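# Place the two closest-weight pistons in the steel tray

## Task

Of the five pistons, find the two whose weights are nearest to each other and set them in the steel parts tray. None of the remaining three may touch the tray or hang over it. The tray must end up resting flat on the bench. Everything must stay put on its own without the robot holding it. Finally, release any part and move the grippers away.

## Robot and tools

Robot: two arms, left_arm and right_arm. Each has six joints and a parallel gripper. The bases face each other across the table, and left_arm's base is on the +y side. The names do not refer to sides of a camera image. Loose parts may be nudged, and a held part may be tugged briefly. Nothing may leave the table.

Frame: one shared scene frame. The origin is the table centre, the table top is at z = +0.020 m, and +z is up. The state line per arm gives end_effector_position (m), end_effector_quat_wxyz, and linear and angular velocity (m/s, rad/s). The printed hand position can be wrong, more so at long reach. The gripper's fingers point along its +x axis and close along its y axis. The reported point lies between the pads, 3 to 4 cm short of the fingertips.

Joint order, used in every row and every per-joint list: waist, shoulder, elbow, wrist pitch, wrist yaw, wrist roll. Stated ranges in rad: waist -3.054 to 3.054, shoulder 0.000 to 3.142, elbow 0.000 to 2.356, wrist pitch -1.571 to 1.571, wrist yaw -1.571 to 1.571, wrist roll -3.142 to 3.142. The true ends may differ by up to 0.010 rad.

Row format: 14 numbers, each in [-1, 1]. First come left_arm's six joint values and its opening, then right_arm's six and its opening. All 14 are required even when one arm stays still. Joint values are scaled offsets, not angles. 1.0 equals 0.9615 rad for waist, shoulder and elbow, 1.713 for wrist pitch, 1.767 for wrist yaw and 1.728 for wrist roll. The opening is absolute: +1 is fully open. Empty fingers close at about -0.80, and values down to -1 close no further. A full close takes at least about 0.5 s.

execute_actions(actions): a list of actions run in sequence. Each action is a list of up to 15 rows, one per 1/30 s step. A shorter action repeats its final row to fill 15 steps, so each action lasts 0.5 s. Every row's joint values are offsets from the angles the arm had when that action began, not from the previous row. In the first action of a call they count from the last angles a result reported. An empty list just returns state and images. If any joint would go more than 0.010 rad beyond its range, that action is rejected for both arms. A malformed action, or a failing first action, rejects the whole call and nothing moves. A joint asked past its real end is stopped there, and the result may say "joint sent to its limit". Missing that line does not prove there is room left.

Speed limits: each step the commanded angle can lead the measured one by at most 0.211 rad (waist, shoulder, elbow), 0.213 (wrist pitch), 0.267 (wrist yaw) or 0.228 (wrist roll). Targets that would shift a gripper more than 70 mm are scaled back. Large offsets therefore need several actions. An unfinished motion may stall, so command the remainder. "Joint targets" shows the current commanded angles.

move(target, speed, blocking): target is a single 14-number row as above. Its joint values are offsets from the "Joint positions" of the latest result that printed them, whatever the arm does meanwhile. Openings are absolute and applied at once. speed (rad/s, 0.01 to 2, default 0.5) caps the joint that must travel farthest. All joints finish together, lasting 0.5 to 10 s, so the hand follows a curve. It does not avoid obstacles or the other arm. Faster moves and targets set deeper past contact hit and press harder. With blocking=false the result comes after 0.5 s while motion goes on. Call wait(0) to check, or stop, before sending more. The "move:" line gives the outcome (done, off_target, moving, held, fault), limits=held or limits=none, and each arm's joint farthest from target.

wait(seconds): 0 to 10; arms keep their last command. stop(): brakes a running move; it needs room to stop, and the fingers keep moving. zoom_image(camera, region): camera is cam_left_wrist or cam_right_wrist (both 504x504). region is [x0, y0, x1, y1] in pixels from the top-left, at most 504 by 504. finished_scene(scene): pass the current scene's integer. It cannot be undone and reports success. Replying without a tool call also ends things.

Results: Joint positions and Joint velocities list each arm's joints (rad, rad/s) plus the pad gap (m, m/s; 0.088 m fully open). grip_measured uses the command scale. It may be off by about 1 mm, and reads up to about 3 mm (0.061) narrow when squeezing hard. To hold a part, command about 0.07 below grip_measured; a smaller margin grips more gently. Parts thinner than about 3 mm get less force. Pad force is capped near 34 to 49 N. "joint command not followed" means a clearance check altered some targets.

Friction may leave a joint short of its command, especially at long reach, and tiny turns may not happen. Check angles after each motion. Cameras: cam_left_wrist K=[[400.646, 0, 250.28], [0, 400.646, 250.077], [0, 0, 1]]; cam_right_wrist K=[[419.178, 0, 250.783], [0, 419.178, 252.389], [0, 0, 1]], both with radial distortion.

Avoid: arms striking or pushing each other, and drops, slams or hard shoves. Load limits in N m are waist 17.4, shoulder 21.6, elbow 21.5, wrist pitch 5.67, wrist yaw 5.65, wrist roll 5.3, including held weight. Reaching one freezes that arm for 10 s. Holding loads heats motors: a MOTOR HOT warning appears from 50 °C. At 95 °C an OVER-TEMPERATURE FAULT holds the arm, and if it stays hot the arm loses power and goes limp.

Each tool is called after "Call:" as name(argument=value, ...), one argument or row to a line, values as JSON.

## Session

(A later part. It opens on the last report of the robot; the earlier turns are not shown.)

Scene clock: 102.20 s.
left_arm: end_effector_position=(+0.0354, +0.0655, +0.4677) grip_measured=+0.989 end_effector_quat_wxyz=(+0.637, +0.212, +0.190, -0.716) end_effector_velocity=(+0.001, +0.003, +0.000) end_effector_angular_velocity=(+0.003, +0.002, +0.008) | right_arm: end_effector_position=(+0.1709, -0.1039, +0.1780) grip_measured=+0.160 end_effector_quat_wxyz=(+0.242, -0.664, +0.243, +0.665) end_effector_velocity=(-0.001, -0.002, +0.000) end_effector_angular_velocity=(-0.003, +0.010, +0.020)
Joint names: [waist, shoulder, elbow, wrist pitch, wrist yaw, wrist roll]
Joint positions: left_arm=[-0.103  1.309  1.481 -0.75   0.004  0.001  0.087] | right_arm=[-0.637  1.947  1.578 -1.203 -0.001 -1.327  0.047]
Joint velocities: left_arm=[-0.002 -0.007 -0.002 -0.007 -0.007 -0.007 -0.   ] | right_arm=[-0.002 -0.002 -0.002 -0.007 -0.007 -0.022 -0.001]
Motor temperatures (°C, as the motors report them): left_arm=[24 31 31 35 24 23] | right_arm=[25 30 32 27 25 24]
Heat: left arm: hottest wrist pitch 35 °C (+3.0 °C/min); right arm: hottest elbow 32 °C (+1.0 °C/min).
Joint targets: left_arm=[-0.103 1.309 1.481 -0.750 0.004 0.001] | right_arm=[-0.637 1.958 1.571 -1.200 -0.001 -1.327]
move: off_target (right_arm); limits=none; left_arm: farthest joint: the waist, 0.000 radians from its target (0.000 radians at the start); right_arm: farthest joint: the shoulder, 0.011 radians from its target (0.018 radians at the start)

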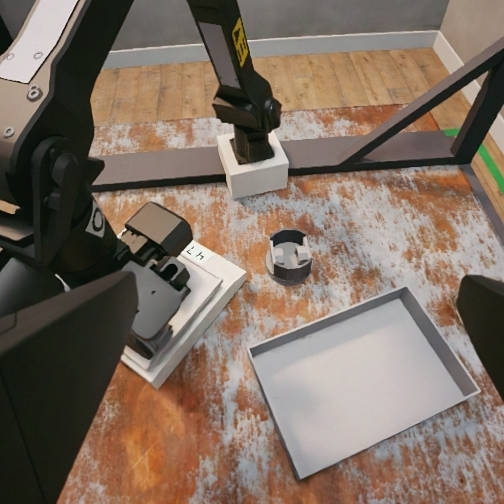

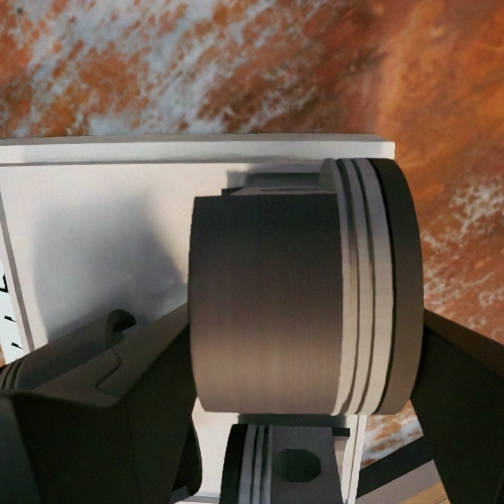

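Contact. Release and lift a bit to read.

Call:
execute_actions(
  actions=[
    [[0,0,0,0,0,0,1,0,0,0,0,0,0,0.12],[0,0,0,0,0,0,1,0,0,0,0,0,0,0.16],[0,0,0,0,0,0,1,0,0,0,0,0,0,0.19],[0,0,0,0,0,0,1,0,0,0,0,0,0,0.22],[0,0,0,0,0,0,1,0,0,0,0,0,0,0.26],[0,0,0,0,0,0,1,0,0,0,0,0,0,0.31],[0,0,0,0,0,0,1,0,0,0,0,0,0,0.37],[0,0,0,0,0,0,1,0,0,0,0,0,0,0.45]],
  ],
)

Call:
move(
  target=[0, 0, 0, 0, 0, 0, 1, 0, -0.02, 0.148, -0.084, 0, 0, 0.45],
  speed=0.5,
)

Scene clock: 103.07 s.
left_arm: end_effector_position=(+0.0354, +0.0655, +0.4677) grip_measured=+0.989 end_effector_quat_wxyz=(+0.637, +0.212, +0.190, -0.716) end_effector_velocity=(+0.001, +0.003, +0.000) end_effector_angular_velocity=(+0.003, +0.002, +0.008) | right_arm: end_effector_position=(+0.1710, -0.1039, +0.1780) grip_measured=+0.428 end_effector_quat_wxyz=(+0.242, -0.664, +0.243, +0.665) end_effector_velocity=(-0.002, -0.002, +0.000) end_effector_angular_velocity=(+0.003, +0.023, +0.015)
Joint names: [waist, shoulder, elbow, wrist pitch, wrist yaw, wrist roll]
Joint positions: left_arm=[-0.103  1.309  1.481 -0.75   0.004  0.001  0.087] | right_arm=[-0.637  1.947  1.578 -1.203 -0.001 -1.327  0.06 ]
Joint velocities: left_arm=[-0.002 -0.007 -0.002 -0.007 -0.007 -0.007 -0.   ] | right_arm=[-0.007 -0.002 -0.002 -0.007 -0.022 -0.022  0.009]
Motor temperatures (°C, as the motors report them): left_arm=[24 31 31 35 24 23] | right_arm=[25 30 32 27 25 24]
Heat: left arm: hottest wrist pitch 35 °C (+3.0 °C/min); right arm: hottest elbow 32 °C (+1.0 °C/min).
Joint targets: left_arm=[-0.103 1.309 1.481 -0.750 0.004 0.001] | right_arm=[-0.637 1.947 1.578 -1.203 -0.001 -1.327]

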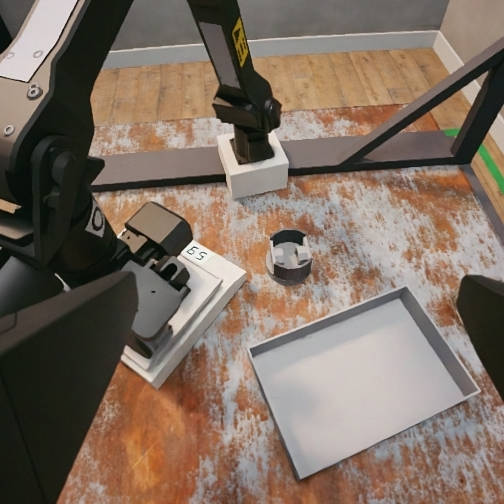

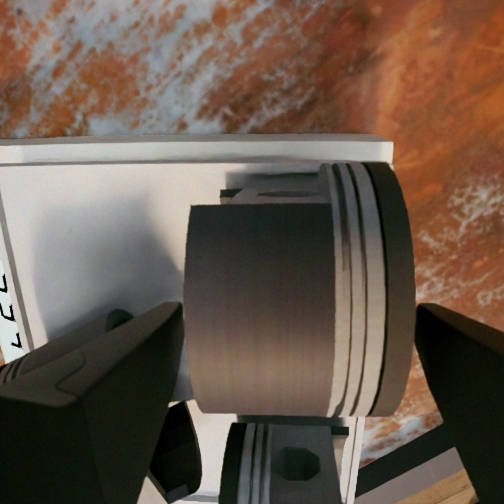

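Scene clock: 104.03 s.
left_arm: end_effector_position=(+0.0354, +0.0655, +0.4677) grip_measured=+0.989 end_effector_quat_wxyz=(+0.637, +0.212, +0.190, -0.716) end_effector_velocity=(+0.001, +0.003, +0.000) end_effector_angular_velocity=(+0.003, +0.002, +0.008) | right_arm: end_effector_position=(+0.1711, -0.1036, +0.2149) grip_measured=+0.448 end_effector_quat_wxyz=(+0.243, -0.664, +0.242, +0.665) end_effector_velocity=(-0.003, -0.001, +0.000) end_effector_angular_velocity=(+0.003, +0.023, -0.010)
Joint names: [waist, shoulder, elbow, wrist pitch, wrist yaw, wrist roll]
Joint positions: left_arm=[-0.103  1.309  1.481 -0.75   0.004  0.001  0.087] | right_arm=[-0.637  1.938  1.713 -1.344 -0.001 -1.327  0.061]
Joint velocities: left_arm=[-0.002 -0.007 -0.002 -0.007 -0.007 -0.007  0.   ] | right_arm=[-0.002 -0.002 -0.002 -0.007 -0.022  0.007 -0.   ]
Motor temperatures (°C, as the motors report them): left_arm=[24 31 31 35 24 23] | right_arm=[25 30 32 27 25 24]
Heat: left arm: hottest wrist pitch 35 °C (+3.0 °C/min); right arm: hottest elbow 32 °C (+1.0 °C/min).
Joint targets: left_arm=[-0.103 1.309 1.481 -0.750 0.004 0.001] | right_arm=[-0.637 1.928 1.720 -1.347 -0.001 -1.327]
move: done; limits=none; left_arm: farthest joint: the waist, 0.000 radians from its target (0.000 radians at the start); right_arm: farthest joint: the shoulder, 0.010 radians from its target (0.019 radians at the start)

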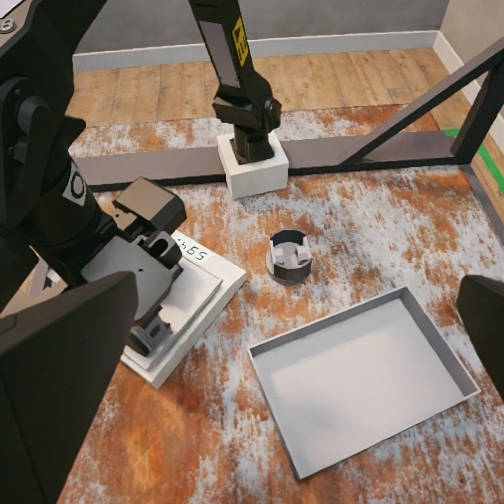

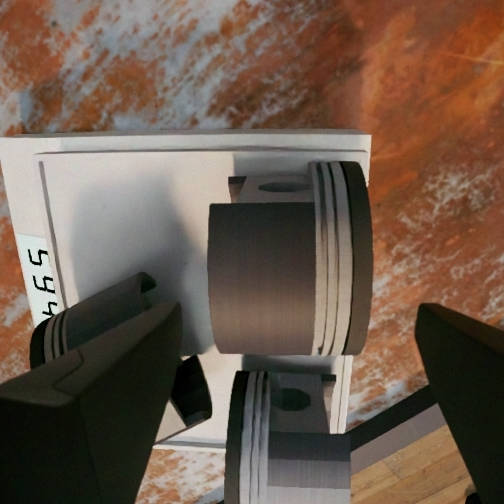

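Call:
zoom_image(
  camera="cam_left_wrist",
  region=[150, 215, 250, 285],
)

Region (150, 215, 250, 285) of cam_left_wrist's 504x504 image, scaled by 5.040, with more detail than that image has; it fills the top 353 rows of this view, and the rest is white.

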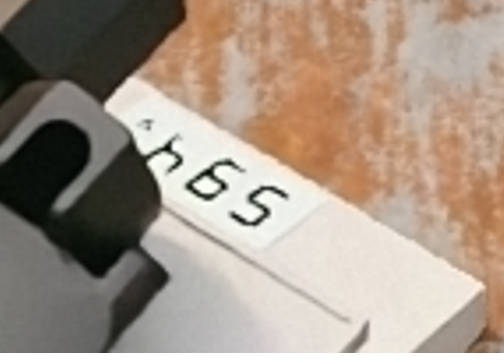

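Call:
move(
  target=[0, 0, 0, 0, 0, 0, 1, -0.012, 0.024, -0.15, 0.0835, 0, 0, 0.5],
  speed=0.3,
)

Scene clock: 106.07 s.
left_arm: end_effector_position=(+0.0354, +0.0655, +0.4677) grip_measured=+0.989 end_effector_quat_wxyz=(+0.637, +0.212, +0.190, -0.716) end_effector_velocity=(+0.001, +0.005, -0.007) end_effector_angular_velocity=(+0.037, -0.002, +0.008) | right_arm: end_effector_position=(+0.1735, -0.1053, +0.1780) grip_measured=+0.498 end_effector_quat_wxyz=(+0.244, -0.663, +0.246, +0.664) end_effector_velocity=(+0.000, +0.001, +0.000) end_effector_angular_velocity=(+0.010, +0.003, -0.010)
Joint names: [waist, shoulder, elbow, wrist pitch, wrist yaw, wrist roll]
Joint positions: left_arm=[-0.103  1.309  1.481 -0.75   0.004  0.001  0.087] | right_arm=[-0.645  1.947  1.578 -1.204 -0.001 -1.327  0.063]
Joint velocities: left_arm=[-0.002 -0.002 -0.002 -0.037 -0.007 -0.007 -0.   ] | right_arm=[-0.002 -0.002 -0.002  0.007 -0.007  0.007 -0.   ]
Motor temperatures (°C, as the motors report them): left_arm=[24 31 31 35 24 23] | right_arm=[25 31 32 27 25 24]
Heat: left arm: hottest wrist pitch 35 °C (+3.0 °C/min); right arm: hottest elbow 32 °C (+1.0 °C/min).
Joint targets: left_arm=[-0.103 1.309 1.481 -0.750 0.004 0.001] | right_arm=[-0.649 1.962 1.568 -1.201 -0.001 -1.327]
move: off_target (right_arm); limits=none; left_arm: farthest joint: the waist, 0.000 radians from its target (0.000 radians at the start); right_arm: farthest joint: the shoulder, 0.014 radians from its target (0.023 radians at the start)

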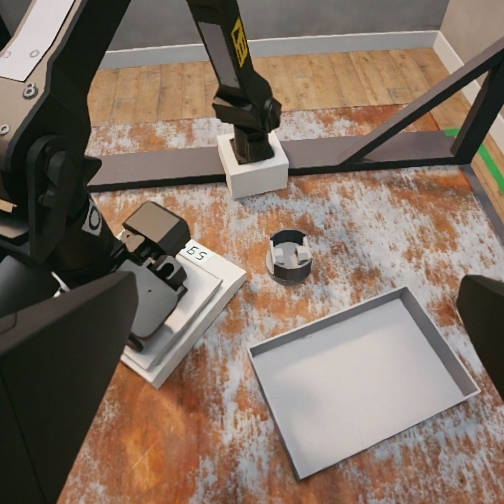

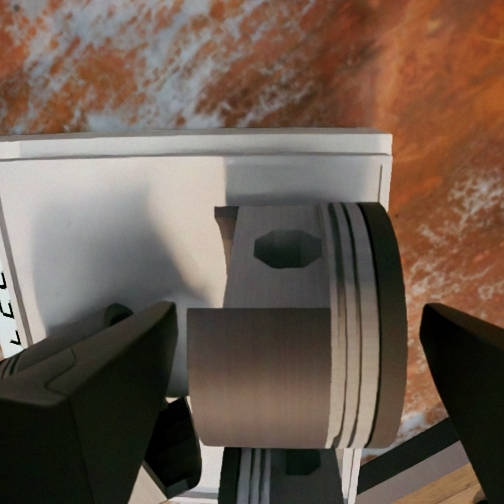

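Call:
move(
  target=[0, 0, 0, 0, 0, 0, 1, -0.044, -0.002, -0.012, 0.004, 0, -0.024, 0.5],
  speed=0.15,
)

Scene clock: 107.23 s.
left_arm: end_effector_position=(+0.0354, +0.0655, +0.4677) grip_measured=+0.989 end_effector_quat_wxyz=(+0.637, +0.212, +0.190, -0.716) end_effector_velocity=(+0.002, +0.002, +0.000) end_effector_angular_velocity=(+0.003, +0.002, +0.013) | right_arm: end_effector_position=(+0.1864, -0.1113, +0.1776) grip_measured=+0.498 end_effector_quat_wxyz=(+0.246, -0.663, +0.245, +0.663) end_effector_velocity=(-0.003, -0.001, +0.000) end_effector_angular_velocity=(+0.004, +0.023, -0.010)
Joint names: [waist, shoulder, elbow, wrist pitch, wrist yaw, wrist roll]
Joint positions: left_arm=[-0.103  1.309  1.481 -0.75   0.004  0.001  0.087] | right_arm=[-0.684  1.947  1.576 -1.199 -0.001 -1.365  0.063]
Joint velocities: left_arm=[ 0.002 -0.007 -0.002 -0.007 -0.007 -0.007 -0.   ] | right_arm=[-0.002 -0.002 -0.002 -0.007 -0.022  0.007 -0.   ]
Motor temperatures (°C, as the motors report them): left_arm=[24 31 31 35 24 23] | right_arm=[25 31 32 27 25 24]
Heat: left arm: hottest wrist pitch 35 °C (+3.0 °C/min); right arm: hottest elbow 32 °C (+1.0 °C/min).
Joint targets: left_arm=[-0.103 1.309 1.481 -0.750 0.004 0.001] | right_arm=[-0.687 1.945 1.567 -1.197 -0.001 -1.368]
move: done; limits=none; left_arm: farthest joint: the waist, 0.000 radians from its target (0.000 radians at the start); right_arm: farthest joint: the elbow, 0.010 radians from its target (0.011 radians at the start)

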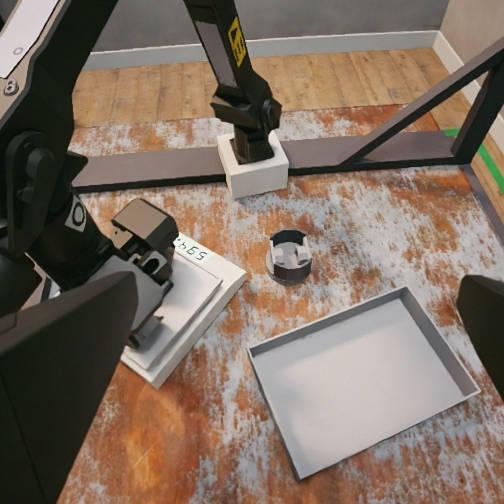

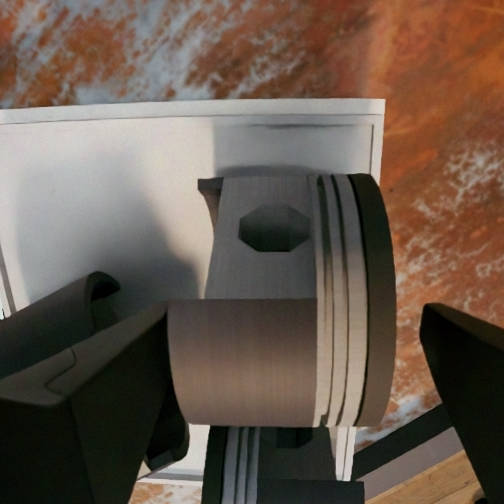

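Call:
execute_actions(
  actions=[
    [[0,0,0,0,0,0,1,-0.004,0,0,-0.004,0,0,0.46],[0,0,0,0,0,0,1,-0.008,0,0,-0.008,0,0,0.42],[0,0,0,0,0,0,1,-0.012,0,0,-0.012,0,0,0.38],[0,0,0,0,0,0,1,-0.012,0,0,-0.013,0,0,0.34],[0,0,0,0,0,0,1,-0.012,0,0,-0.013,0,0,0.30],[0,0,0,0,0,0,1,-0.012,0,0,-0.013,0,0,0.27],[0,0,0,0,0,0,1,-0.012,0,0,-0.013,0,0,0.24],[0,0,0,0,0,0,1,-0.012,0,0,-0.013,0,0,0.22],[0,0,0,0,0,0,1,-0.012,0,0,-0.013,0,0,0.2],[0,0,0,0,0,0,1,-0.012,0,0,-0.013,0,0,0.18],[0,0,0,0,0,0,1,-0.012,0,0,-0.013,0,0,0.16],[0,0,0,0,0,0,1,-0.012,0,0,-0.013,0,0,0.13],[0,0,0,0,0,0,1,-0.012,0,0,-0.013,0,0,0.1],[0,0,0,0,0,0,1,-0.012,0,0,-0.013,0,0,0.07],[0,0,0,0,0,0,1,-0.012,0,0,-0.013,0,0,0.05]],
  ],
)

Scene clock: 108.50 s.
left_arm: end_effector_position=(+0.0354, +0.0655, +0.4677) grip_measured=+0.989 end_effector_quat_wxyz=(+0.637, +0.212, +0.190, -0.716) end_effector_velocity=(+0.001, +0.003, -0.004) end_effector_angular_velocity=(+0.022, -0.000, +0.008) | right_arm: end_effector_position=(+0.1866, -0.1168, +0.1777) grip_measured=+0.168 end_effector_quat_wxyz=(+0.241, -0.661, +0.255, +0.664) end_effector_velocity=(-0.001, -0.002, +0.000) end_effector_angular_velocity=(-0.003, +0.010, +0.019)
Joint names: [waist, shoulder, elbow, wrist pitch, wrist yaw, wrist roll]
Joint positions: left_arm=[-0.103  1.309  1.481 -0.75   0.004  0.001  0.087] | right_arm=[-0.692  1.947  1.576 -1.22  -0.001 -1.365  0.047]
Joint velocities: left_arm=[-0.002 -0.002 -0.002 -0.022 -0.007 -0.007 -0.   ] | right_arm=[-0.002 -0.002 -0.002 -0.007 -0.007 -0.022 -0.   ]
Motor temperatures (°C, as the motors report them): left_arm=[24 31 31 35 24 23] | right_arm=[25 31 32 27 25 24]
Heat: left arm: hottest wrist pitch 35 °C (+3.0 °C/min); right arm: hottest elbow 32 °C (+1.0 °C/min).
Joint targets: left_arm=[-0.103 1.309 1.481 -0.750 0.004 0.001] | right_arm=[-0.695 1.947 1.576 -1.221 -0.001 -1.365]

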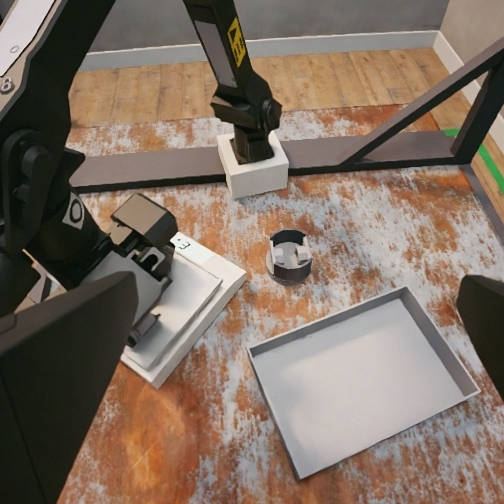

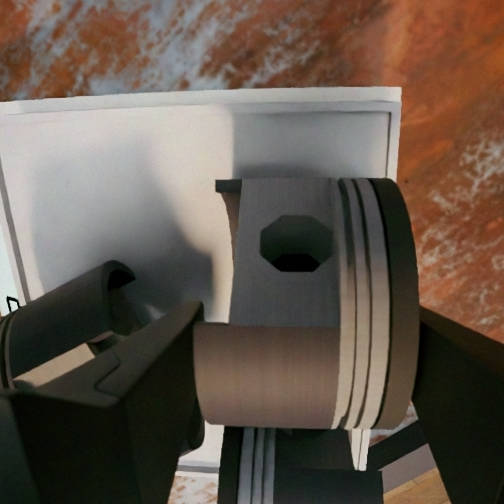

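Call:
move(
  target=[-0.1, -0.33, -0.30, 0.03, 0, 0, 1, 0.01, -0.022, 0.097, -0.045, 0, 0, 0.05],
  speed=0.6,
)

Scene clock: 110.23 s.
left_arm: end_effector_position=(+0.0160, +0.1388, +0.4597) grip_measured=+0.989 end_effector_quat_wxyz=(+0.611, +0.188, +0.153, -0.754) end_effector_velocity=(-0.000, +0.005, +0.000) end_effector_angular_velocity=(+0.008, +0.001, +0.003) | right_arm: end_effector_position=(+0.1863, -0.1132, +0.1983) grip_measured=+0.168 end_effector_quat_wxyz=(+0.241, -0.662, +0.250, +0.664) end_effector_velocity=(-0.001, -0.006, +0.000) end_effector_angular_velocity=(-0.023, +0.004, +0.005)
Joint names: [waist, shoulder, elbow, wrist pitch, wrist yaw, wrist roll]
Joint positions: left_arm=[-0.196  0.996  1.207 -0.701  0.004  0.001  0.087] | right_arm=[-0.686  1.946  1.657 -1.295 -0.001 -1.365  0.047]
Joint velocities: left_arm=[-0.007 -0.012  0.002 -0.022 -0.007 -0.007 -0.   ] | right_arm=[-0.002 -0.002 -0.002 -0.022  0.007 -0.007 -0.001]
Motor temperatures (°C, as the motors report them): left_arm=[24 31 31 35 24 23] | right_arm=[25 31 32 27 25 24]
Heat: left arm: hottest wrist pitch 35 °C (+2.0 °C/min); right arm: hottest elbow 32 °C (+1.0 °C/min).
Joint targets: left_arm=[-0.199 0.991 1.192 -0.698 0.004 0.001] | right_arm=[-0.682 1.926 1.669 -1.298 -0.001 -1.365]
move: off_target (left_arm, right_arm); limits=none; left_arm: farthest joint: the elbow, 0.014 radians from its target (0.288 radians at the start); right_arm: farthest joint: the shoulder, 0.020 radians from its target (0.021 radians at the start)

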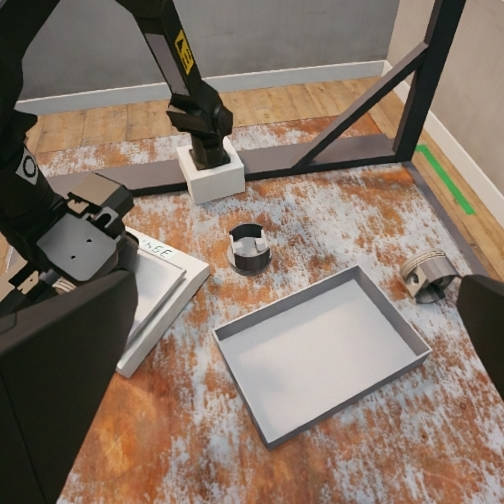

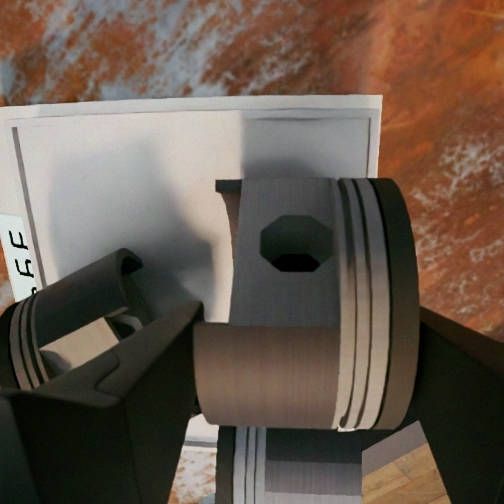

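Call:
move(
  target=[0, 0, 0, 0, 0, 0, 1, 0.942, 0.148, 0.095, 0.039, 0, 0, 0.05],
  speed=0.7,
)

Scene clock: 112.63 s.
left_arm: end_effector_position=(+0.0160, +0.1389, +0.4597) grip_measured=+0.989 end_effector_quat_wxyz=(+0.611, +0.188, +0.153, -0.754) end_effector_velocity=(-0.001, +0.001, -0.004) end_effector_angular_velocity=(+0.015, +0.013, +0.009) | right_arm: end_effector_position=(-0.1463, -0.0663, +0.1709) grip_measured=+0.168 end_effector_quat_wxyz=(-0.069, -0.703, -0.069, +0.704) end_effector_velocity=(+0.000, -0.001, +0.002) end_effector_angular_velocity=(-0.005, +0.006, -0.010)
Joint names: [waist, shoulder, elbow, wrist pitch, wrist yaw, wrist roll]
Joint positions: left_arm=[-0.196  0.996  1.207 -0.701  0.004  0.001  0.087] | right_arm=[ 0.219  2.075  1.736 -1.23  -0.001 -1.365  0.047]
Joint velocities: left_arm=[-0.007 -0.002 -0.007 -0.007 -0.007 -0.022 -0.001] | right_arm=[-0.002 -0.002  0.002 -0.007 -0.007  0.007 -0.   ]
Motor temperatures (°C, as the motors report them): left_arm=[24 31 31 35 24 23] | right_arm=[25 32 33 27 25 24]
Heat: left arm: hottest wrist pitch 35 °C (+2.0 °C/min); right arm: hottest elbow 33 °C (+2.0 °C/min).
Joint targets: left_arm=[-0.196 0.996 1.207 -0.701 0.004 0.001] | right_arm=[0.219 2.088 1.748 -1.229 -0.001 -1.365]
move: off_target (right_arm); limits=none; left_arm: farthest joint: the waist, 0.000 radians from its target (0.000 radians at the start); right_arm: farthest joint: the shoulder, 0.013 radians from its target (0.143 radians at the start)

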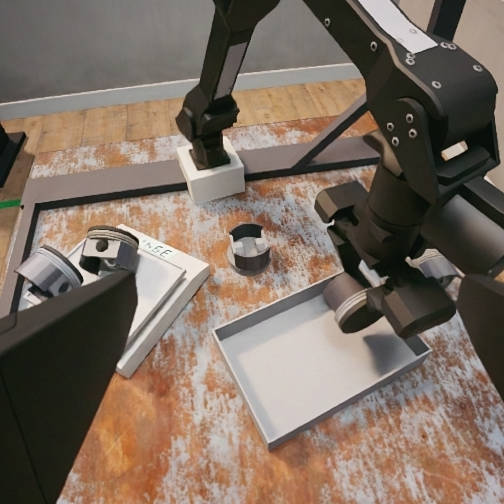

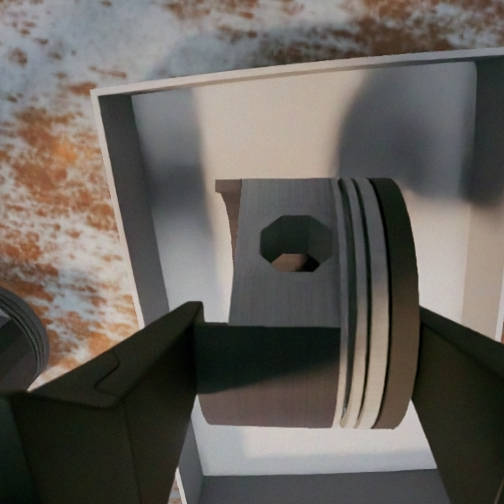

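Call:
move(
  target=[0, 0, 0, 0, 0, 0, 1, 0, 0.052, -0.151, 0.1028, 0, 0, 0.05],
  speed=0.2,
)

Scene clock: 114.43 s.
left_arm: end_effector_position=(+0.0160, +0.1389, +0.4597) grip_measured=+0.989 end_effector_quat_wxyz=(+0.611, +0.188, +0.153, -0.754) end_effector_velocity=(+0.000, +0.003, -0.005) end_effector_angular_velocity=(+0.024, +0.005, -0.001) | right_arm: end_effector_position=(-0.1461, -0.0666, +0.1217) grip_measured=+0.168 end_effector_quat_wxyz=(-0.070, -0.704, -0.068, +0.704) end_effector_velocity=(+0.003, -0.001, +0.000) end_effector_angular_velocity=(-0.004, -0.010, +0.005)
Joint names: [waist, shoulder, elbow, wrist pitch, wrist yaw, wrist roll]
Joint positions: left_arm=[-0.196  0.996  1.207 -0.701  0.004  0.001  0.087] | right_arm=[ 0.219  2.114  1.597 -1.056 -0.001 -1.365  0.047]
Joint velocities: left_arm=[ 0.002 -0.002 -0.002 -0.022  0.007 -0.007  0.   ] | right_arm=[-0.002 -0.002 -0.002 -0.007  0.007 -0.007 -0.   ]
Motor temperatures (°C, as the motors report them): left_arm=[24 30 31 35 24 23] | right_arm=[25 32 33 27 25 24]
Heat: left arm: hottest wrist pitch 35 °C (+2.0 °C/min); right arm: hottest elbow 33 °C (+2.0 °C/min).
Joint targets: left_arm=[-0.196 0.996 1.207 -0.701 0.004 0.001] | right_arm=[0.219 2.125 1.591 -1.054 -0.001 -1.365]
move: off_target (right_arm); limits=none; left_arm: farthest joint: the waist, 0.000 radians from its target (0.000 radians at the start); right_arm: farthest joint: the shoulder, 0.011 radians from its target (0.050 radians at the start)

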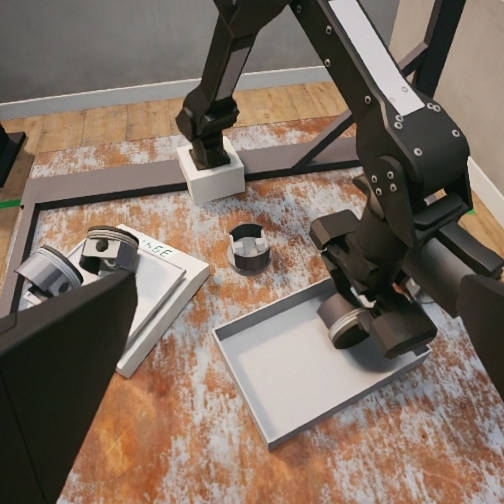

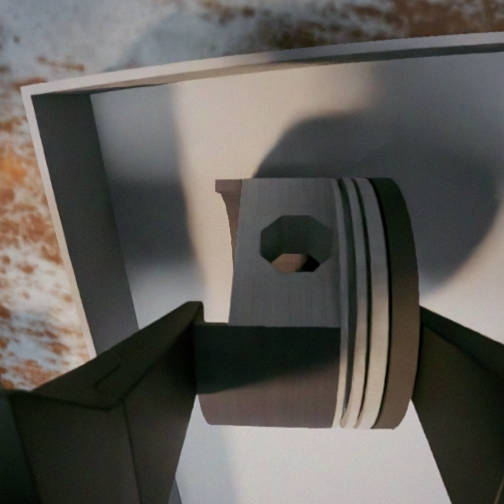

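Call:
execute_actions(
  actions=[
    [[0,0,0,0,0,0,1,0,0.011,0,0,0,0,0.05],[0,0,0,0,0,0,1,0,0.013,0,0,0,0,0.05],[0,0,0,0,0,0,1,0,0.015,0,0,0,0,0.05],[0,0,0,0,0,0,1,0,0.017,0,0,0,0,0.05],[0,0,0,0,0,0,1,0,0.019,0,0,0,0,0.05],[0,0,0,0,0,0,1,0,0.02,0,0,0,0,0.05]],
  ],
)

Scene clock: 115.30 s.
left_arm: end_effector_position=(+0.0160, +0.1389, +0.4597) grip_measured=+0.989 end_effector_quat_wxyz=(+0.611, +0.188, +0.153, -0.754) end_effector_velocity=(-0.003, +0.003, -0.000) end_effector_angular_velocity=(+0.002, -0.003, -0.017) | right_arm: end_effector_position=(-0.1461, -0.0667, +0.1210) grip_measured=+0.168 end_effector_quat_wxyz=(-0.071, -0.704, -0.067, +0.704) end_effector_velocity=(+0.001, -0.002, +0.000) end_effector_angular_velocity=(-0.010, +0.004, +0.020)
Joint names: [waist, shoulder, elbow, wrist pitch, wrist yaw, wrist roll]
Joint positions: left_arm=[-0.196  0.996  1.207 -0.701  0.004  0.001  0.087] | right_arm=[ 0.219  2.116  1.597 -1.056 -0.001 -1.365  0.047]
Joint velocities: left_arm=[-0.007 -0.007 -0.002 -0.007  0.007  0.007 -0.   ] | right_arm=[-0.002 -0.002 -0.002 -0.007 -0.007 -0.022 -0.   ]
Motor temperatures (°C, as the motors report them): left_arm=[24 30 31 35 24 23] | right_arm=[25 32 33 27 25 24]
Heat: left arm: hottest wrist pitch 35 °C (+2.0 °C/min); right arm: hottest elbow 33 °C (+2.0 °C/min).
Joint targets: left_arm=[-0.196 0.996 1.207 -0.701 0.004 0.001] | right_arm=[0.219 2.134 1.597 -1.056 -0.001 -1.365]

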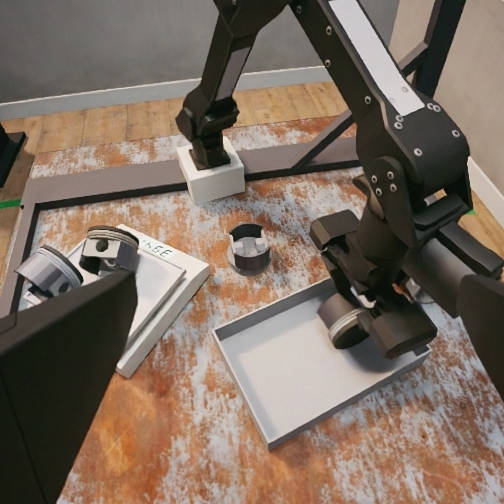

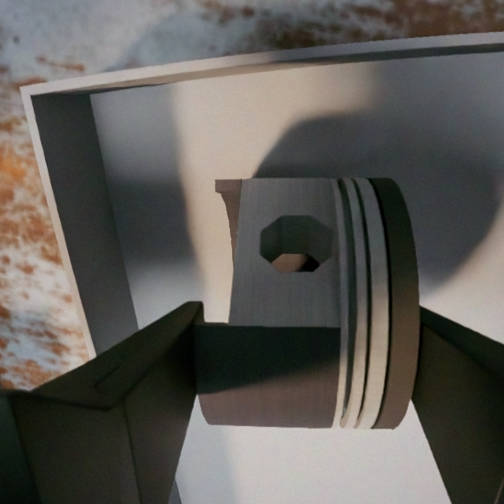

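Call:
execute_actions(
  actions=[
    [[0,0,0,0,0,0,1,0,0,0,0,0,0,0.12],[0,0,0,0,0,0,1,0,0,0,0,0,0,0.16],[0,0,0,0,0,0,1,0,0,0,0,0,0,0.19],[0,0,0,0,0,0,1,0,0,0,0,0,0,0.22],[0,0,0,0,0,0,1,0,0,0,0,0,0,0.26],[0,0,0,0,0,0,1,0,0,0,0,0,0,0.35],[0,0,0,0,0,0,1,0,0,0,0,0,0,0.5],[0,0,0,0,0,0,1,0,0,0,0,0,0,0.7],[0,0,0,0,0,0,1,0,0,0,0,0,0,1]],
  ],
)

Call:
move(
  target=[0, 0, 0, 0, 0, 0, 1, 0.411, 0.144, 0.461, -0.18, 0, 0.24, 1],
  speed=0.7,
)

Scene clock: 117.40 s.
left_arm: end_effector_position=(+0.0160, +0.1389, +0.4597) grip_measured=+0.989 end_effector_quat_wxyz=(+0.611, +0.188, +0.153, -0.754) end_effector_velocity=(-0.001, +0.001, -0.002) end_effector_angular_velocity=(+0.008, +0.001, +0.003) | right_arm: end_effector_position=(-0.1461, -0.0667, +0.1208) grip_measured=+0.921 end_effector_quat_wxyz=(-0.071, -0.704, -0.067, +0.704) end_effector_velocity=(+0.001, -0.002, +0.000) end_effector_angular_velocity=(-0.004, -0.010, +0.010)
Joint names: [waist, shoulder, elbow, wrist pitch, wrist yaw, wrist roll]
Joint positions: left_arm=[-0.196  0.996  1.207 -0.701  0.004  0.001  0.087] | right_arm=[ 0.219  2.117  1.597 -1.056 -0.001 -1.365  0.084]
Joint velocities: left_arm=[-0.007 -0.002 -0.002 -0.007 -0.007 -0.007 -0.   ] | right_arm=[ 0.002 -0.002 -0.002 -0.007  0.007 -0.007  0.038]
Motor temperatures (°C, as the motors report them): left_arm=[24 30 31 35 24 23] | right_arm=[25 32 33 27 25 24]
Heat: left arm: hottest wrist pitch 35 °C (+2.0 °C/min); right arm: hottest elbow 33 °C (+2.0 °C/min).
Joint targets: left_arm=[-0.196 0.996 1.207 -0.701 0.004 0.001] | right_arm=[0.219 2.117 1.597 -1.056 -0.001 -1.365]

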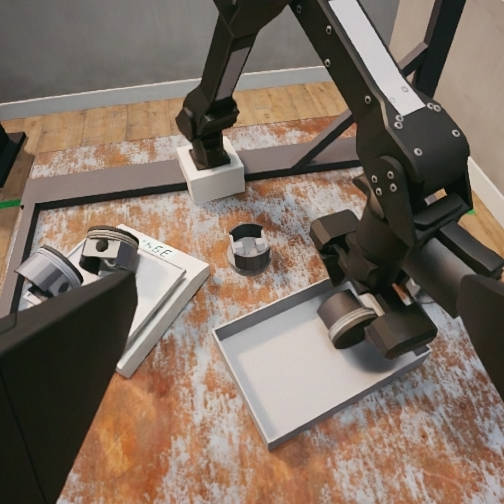

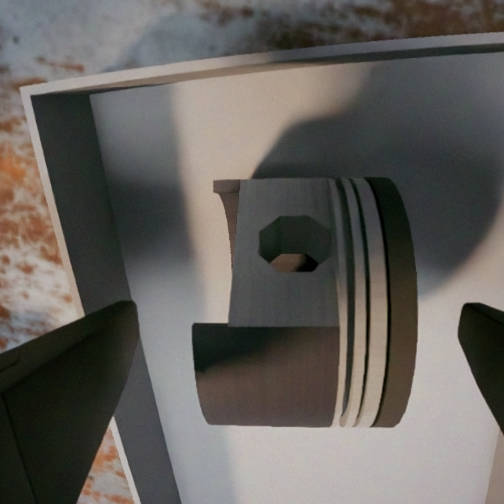

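Scene clock: 118.73 s.
left_arm: end_effector_position=(+0.0160, +0.1389, +0.4597) grip_measured=+0.989 end_effector_quat_wxyz=(+0.611, +0.188, +0.153, -0.754) end_effector_velocity=(+0.004, -0.001, +0.001) end_effector_angular_velocity=(-0.011, -0.015, +0.018) | right_arm: end_effector_position=(-0.3025, -0.1289, +0.1818) grip_measured=+1.000 end_effector_quat_wxyz=(-0.063, -0.703, -0.065, +0.706) end_effector_velocity=(+0.001, -0.001, +0.002) end_effector_angular_velocity=(-0.007, +0.003, +0.005)
Joint names: [waist, shoulder, elbow, wrist pitch, wrist yaw, wrist roll]
Joint positions: left_arm=[-0.196  0.996  1.207 -0.701  0.004  0.001  0.087] | right_arm=[ 0.616  2.236  2.032 -1.362 -0.001 -0.954  0.088]
Joint velocities: left_arm=[ 0.002 -0.002 -0.002  0.007 -0.022  0.007 -0.   ] | right_arm=[-0.002 -0.002  0.002 -0.007 -0.007 -0.007  0.   ]
Motor temperatures (°C, as the motors report them): left_arm=[24 30 31 36 24 23] | right_arm=[25 32 33 27 25 24]
Heat: left arm: hottest wrist pitch 36 °C (+3.0 °C/min); right arm: hottest elbow 33 °C (+2.0 °C/min).
Joint targets: left_arm=[-0.196 0.996 1.207 -0.701 0.004 0.001] | right_arm=[0.615 2.255 2.040 -1.364 -0.001 -0.951]
move: off_target (right_arm); limits=none; left_arm: farthest joint: the waist, 0.000 radians from its target (0.000 radians at the start); right_arm: farthest joint: the shoulder, 0.020 radians from its target (0.139 radians at the start)

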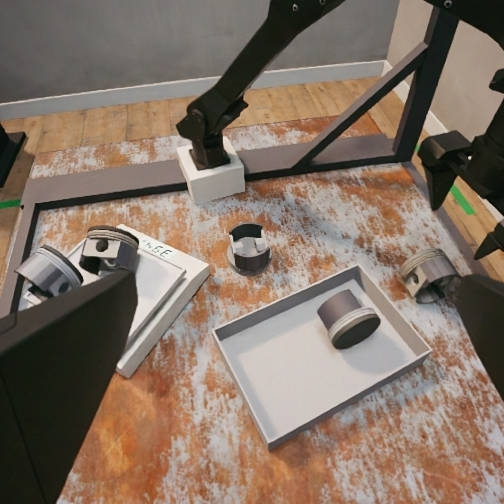

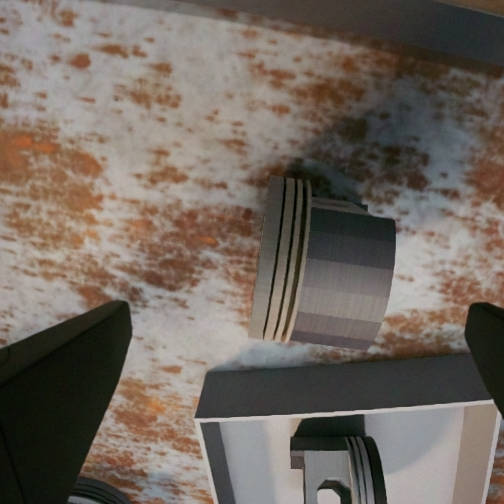

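Call:
move(
  target=[0, 0, 0, 0, 0, 0, 1, -0.059, 0.06, -0.2025, 0.1295, 0, 0.044, 0.8],
  speed=0.3,
)

Scene clock: 120.80 s.
left_arm: end_effector_position=(+0.0160, +0.1389, +0.4597) grip_measured=+0.989 end_effector_quat_wxyz=(+0.611, +0.188, +0.153, -0.754) end_effector_velocity=(+0.002, +0.002, -0.005) end_effector_angular_velocity=(+0.019, -0.014, +0.005) | right_arm: end_effector_position=(-0.2874, -0.1105, +0.1185) grip_measured=+0.802 end_effector_quat_wxyz=(-0.019, -0.707, -0.018, +0.707) end_effector_velocity=(+0.004, -0.001, -0.001) end_effector_angular_velocity=(-0.004, -0.014, +0.020)
Joint names: [waist, shoulder, elbow, wrist pitch, wrist yaw, wrist roll]
Joint positions: left_arm=[-0.196  0.996  1.207 -0.701  0.004  0.001  0.087] | right_arm=[ 0.562  2.276  1.847 -1.142 -0.001 -0.881  0.078]
Joint velocities: left_arm=[ 0.002 -0.002 -0.002 -0.022 -0.007  0.007 -0.   ] | right_arm=[-0.002 -0.002 -0.007 -0.007  0.007 -0.022 -0.   ]
Motor temperatures (°C, as the motors report them): left_arm=[24 30 31 36 24 23] | right_arm=[25 32 33 27 25 24]
Heat: left arm: hottest wrist pitch 36 °C (+3.0 °C/min); right arm: hottest elbow 33 °C (+2.0 °C/min).
Joint targets: left_arm=[-0.196 0.996 1.207 -0.701 0.004 0.001] | right_arm=[0.559 2.293 1.837 -1.140 -0.001 -0.878]
move: off_target (right_arm); limits=none; left_arm: farthest joint: the waist, 0.000 radians from its target (0.000 radians at the start); right_arm: farthest joint: the shoulder, 0.018 radians from its target (0.058 radians at the start)

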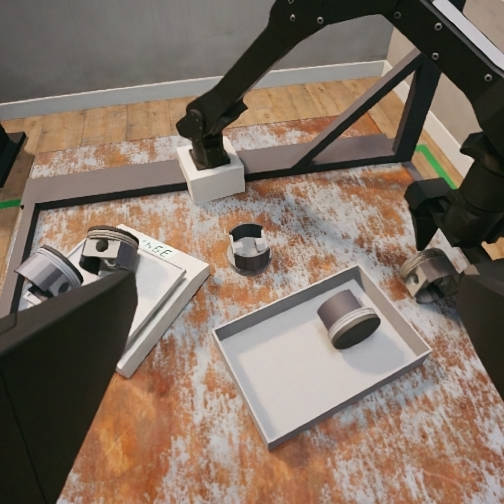

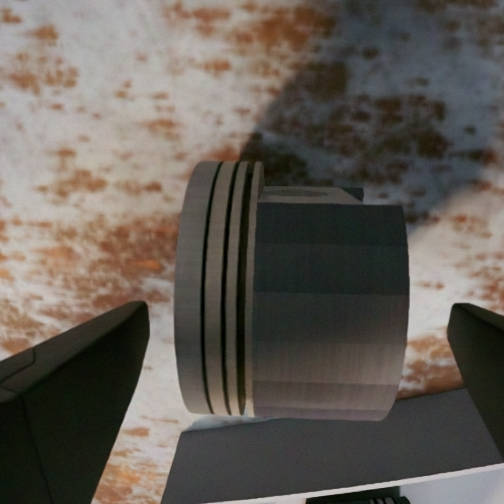

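Call:
execute_actions(
  actions=[
    [[0,0,0,0,0,0,1,0.005,0,0,0,0,0,0.68],[0,0,0,0,0,0,1,0.009,0,0,0,0,0,0.56],[0,0,0,0,0,0,1,0.012,0,0,0,0,0,0.46],[0,0,0,0,0,0,1,0.012,0,0,0,0,0,0.38],[0,0,0,0,0,0,1,0.012,0,0,0,0,0,0.32],[0,0,0,0,0,0,1,0.012,0,0,0,0,0,0.28],[0,0,0,0,0,0,1,0.012,0,0,0,0,0,0.25],[0,0,0,0,0,0,1,0.012,0,0,0,0,0,0.22],[0,0,0,0,0,0,1,0.012,0,0,0,0,0,0.2],[0,0,0,0,0,0,1,0.012,0,0,0,0,0,0.18],[0,0,0,0,0,0,1,0.012,0,0,0,0,0,0.16],[0,0,0,0,0,0,1,0.012,0,0,0,0,0,0.13],[0,0,0,0,0,0,1,0.012,0,0,0,0,0,0.1],[0,0,0,0,0,0,1,0.012,0,0,0,0,0,0.07],[0,0,0,0,0,0,1,0.012,0,0,0,0,0,0.05]],
  ],
)

Scene clock: 121.90 s.
left_arm: end_effector_position=(+0.0160, +0.1389, +0.4597) grip_measured=+0.989 end_effector_quat_wxyz=(+0.611, +0.188, +0.153, -0.754) end_effector_velocity=(+0.000, -0.000, +0.001) end_effector_angular_velocity=(-0.007, +0.004, +0.007) | right_arm: end_effector_position=(-0.2903, -0.1135, +0.1185) grip_measured=+0.149 end_effector_quat_wxyz=(-0.023, -0.707, -0.021, +0.707) end_effector_velocity=(-0.000, -0.003, +0.000) end_effector_angular_velocity=(-0.010, +0.000, +0.010)
Joint names: [waist, shoulder, elbow, wrist pitch, wrist yaw, wrist roll]
Joint positions: left_arm=[-0.196  0.996  1.207 -0.701  0.004  0.001  0.087] | right_arm=[ 0.571  2.276  1.847 -1.143 -0.001 -0.881  0.046]
Joint velocities: left_arm=[-0.002 -0.002 -0.002  0.007 -0.007 -0.007 -0.   ] | right_arm=[ 0.002 -0.002 -0.002 -0.007 -0.007 -0.007 -0.005]
Motor temperatures (°C, as the motors report them): left_arm=[24 30 31 36 24 23] | right_arm=[25 33 33 27 25 24]
Heat: left arm: hottest wrist pitch 36 °C (+3.0 °C/min); right arm: hottest shoulder 33 °C (+1.0 °C/min).
Joint targets: left_arm=[-0.196 0.996 1.207 -0.701 0.004 0.001] | right_arm=[0.573 2.276 1.847 -1.143 -0.001 -0.881]

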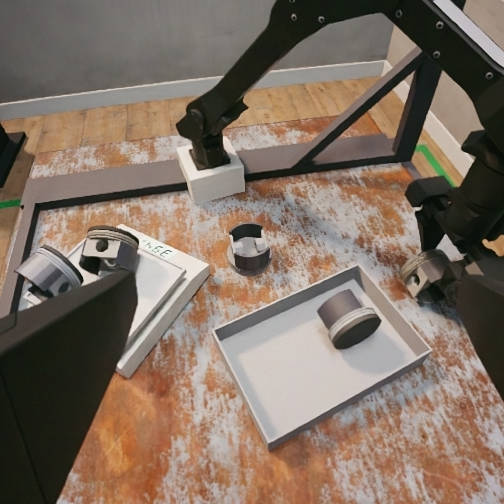

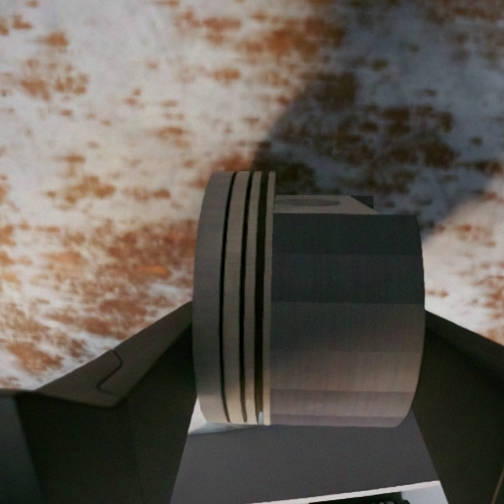

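Call:
move(
  target=[0, 0, 0, 0, 0, 0, 1, -0.272, -0.372, -0.145, -0.118, 0, -0.06, 0.05],
  speed=0.5,
)

Scene clock: 124.03 s.
left_arm: end_effector_position=(+0.0160, +0.1389, +0.4597) grip_measured=+0.989 end_effector_quat_wxyz=(+0.611, +0.188, +0.153, -0.754) end_effector_velocity=(+0.001, +0.001, -0.002) end_effector_angular_velocity=(+0.006, -0.005, +0.016) | right_arm: end_effector_position=(-0.1648, -0.1098, +0.2158) grip_measured=+0.149 end_effector_quat_wxyz=(+0.035, -0.705, +0.032, +0.708) end_effector_velocity=(+0.004, +0.000, -0.001) end_effector_angular_velocity=(-0.007, -0.012, -0.000)
Joint names: [waist, shoulder, elbow, wrist pitch, wrist yaw, wrist roll]
Joint positions: left_arm=[-0.196  0.996  1.207 -0.701  0.004  0.001  0.087] | right_arm=[ 0.312  1.936  1.713 -1.343 -0.001 -0.981  0.046]
Joint velocities: left_arm=[-0.007 -0.002 -0.002 -0.007 -0.022 -0.007  0.   ] | right_arm=[-0.007  0.002 -0.002 -0.007  0.007 -0.007 -0.   ]
Motor temperatures (°C, as the motors report them): left_arm=[24 29 31 36 24 23] | right_arm=[25 33 33 27 25 24]
Heat: left arm: hottest wrist pitch 36 °C (+3.0 °C/min); right arm: hottest shoulder 33 °C (+1.0 °C/min).
Joint targets: left_arm=[-0.196 0.996 1.207 -0.701 0.004 0.001] | right_arm=[0.310 1.918 1.707 -1.345 -0.001 -0.985]
move: off_target (right_arm); limits=none; left_arm: farthest joint: the waist, 0.000 radians from its target (0.000 radians at the start); right_arm: farthest joint: the shoulder, 0.018 radians from its target (0.358 radians at the start)

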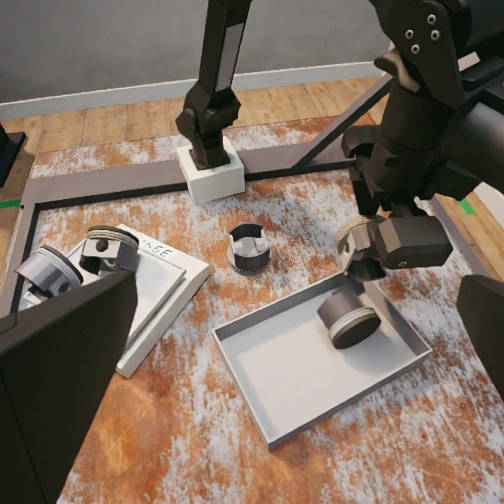

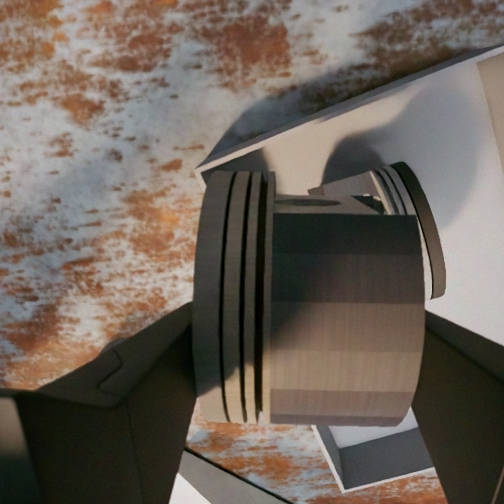

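Call:
move(
  target=[0, 0, 0, 0, 0, 0, 1, -0.99, 0.015, -0.083, 0.045, 0, -0.202, 0.05],
  speed=0.8,
)

Call:
move(
  target=[0, 0, 0, 0, 0, 0, 1, 0, 0.019, -0.0705, 0.0394, 0, 0, 0.05],
  speed=0.1,
)

Scene clock: 126.27 s.
left_arm: end_effector_position=(+0.0160, +0.1389, +0.4597) grip_measured=+0.989 end_effector_quat_wxyz=(+0.611, +0.188, +0.153, -0.754) end_effector_velocity=(+0.001, +0.001, +0.002) end_effector_angular_velocity=(-0.014, -0.007, +0.001) | right_arm: end_effector_position=(+0.1712, -0.1029, +0.1963) grip_measured=+0.149 end_effector_quat_wxyz=(+0.244, -0.664, +0.241, +0.665) end_effector_velocity=(-0.003, -0.001, +0.000) end_effector_angular_velocity=(+0.003, +0.023, +0.005)
Joint names: [waist, shoulder, elbow, wrist pitch, wrist yaw, wrist roll]
Joint positions: left_arm=[-0.196  0.996  1.207 -0.701  0.004  0.001  0.087] | right_arm=[-0.637  1.939  1.64  -1.267 -0.001 -1.327  0.046]
Joint velocities: left_arm=[-0.002 -0.007 -0.002  0.007 -0.007  0.007 -0.   ] | right_arm=[-0.002 -0.002 -0.002 -0.007 -0.022 -0.007  0.   ]
Motor temperatures (°C, as the motors report them): left_arm=[24 29 31 36 24 23] | right_arm=[25 33 32 27 25 24]
Heat: left arm: hottest wrist pitch 36 °C (+3.0 °C/min); right arm: hottest shoulder 33 °C (+1.0 °C/min).
Joint targets: left_arm=[-0.196 0.996 1.207 -0.701 0.004 0.001] | right_arm=[-0.640 1.951 1.634 -1.266 -0.001 -1.330]
move: off_target (right_arm); limits=none; left_arm: farthest joint: the waist, 0.000 radians from its target (0.000 radians at the start); right_arm: farthest joint: the shoulder, 0.011 radians from its target (0.014 radians at the start)

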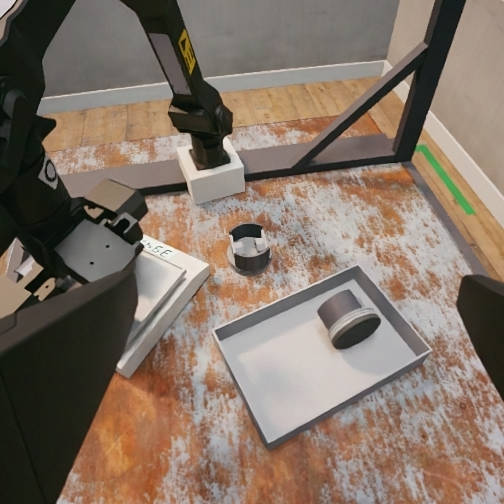

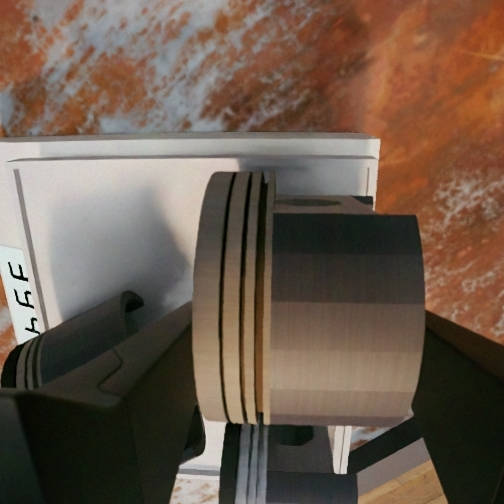

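Scene clock: 127.37 s.
left_arm: end_effector_position=(+0.0160, +0.1389, +0.4597) grip_measured=+0.989 end_effector_quat_wxyz=(+0.611, +0.188, +0.153, -0.754) end_effector_velocity=(-0.002, -0.001, -0.002) end_effector_angular_velocity=(+0.004, +0.009, -0.005) | right_arm: end_effector_position=(+0.1710, -0.1033, +0.1783) grip_measured=+0.149 end_effector_quat_wxyz=(+0.243, -0.664, +0.242, +0.665) end_effector_velocity=(-0.002, -0.003, -0.001) end_effector_angular_velocity=(-0.008, +0.012, -0.010)
Joint names: [waist, shoulder, elbow, wrist pitch, wrist yaw, wrist roll]
Joint positions: left_arm=[-0.196  0.996  1.207 -0.701  0.004  0.001  0.087] | right_arm=[-0.637  1.947  1.579 -1.201 -0.001 -1.327  0.046]
Joint velocities: left_arm=[-0.002  0.002 -0.007  0.007  0.007 -0.007 -0.   ] | right_arm=[-0.002 -0.002 -0.007 -0.007 -0.007  0.007 -0.   ]
Motor temperatures (°C, as the motors report them): left_arm=[24 29 31 36 24 23] | right_arm=[25 33 32 27 25 24]
Heat: left arm: hottest wrist pitch 36 °C (+2.0 °C/min); right arm: hottest shoulder 33 °C (+1.0 °C/min).
Joint targets: left_arm=[-0.196 0.996 1.207 -0.701 0.004 0.001] | right_arm=[-0.637 1.958 1.572 -1.200 -0.001 -1.327]
move: off_target (right_arm); limits=none; left_arm: farthest joint: the waist, 0.000 radians from its target (0.000 radians at the start); right_arm: farthest joint: the shoulder, 0.011 radians from its target (0.018 radians at the start)

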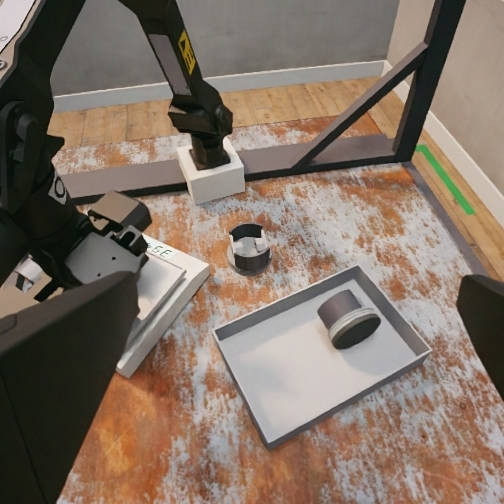

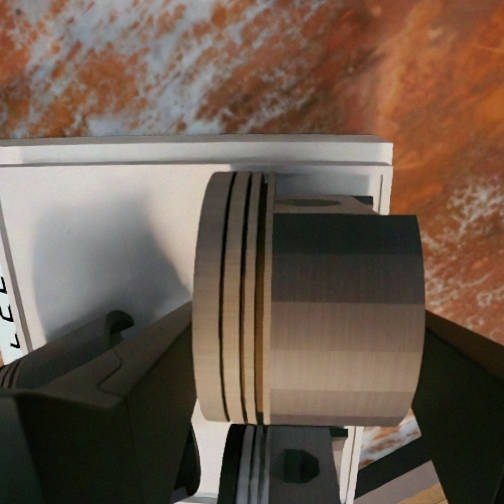

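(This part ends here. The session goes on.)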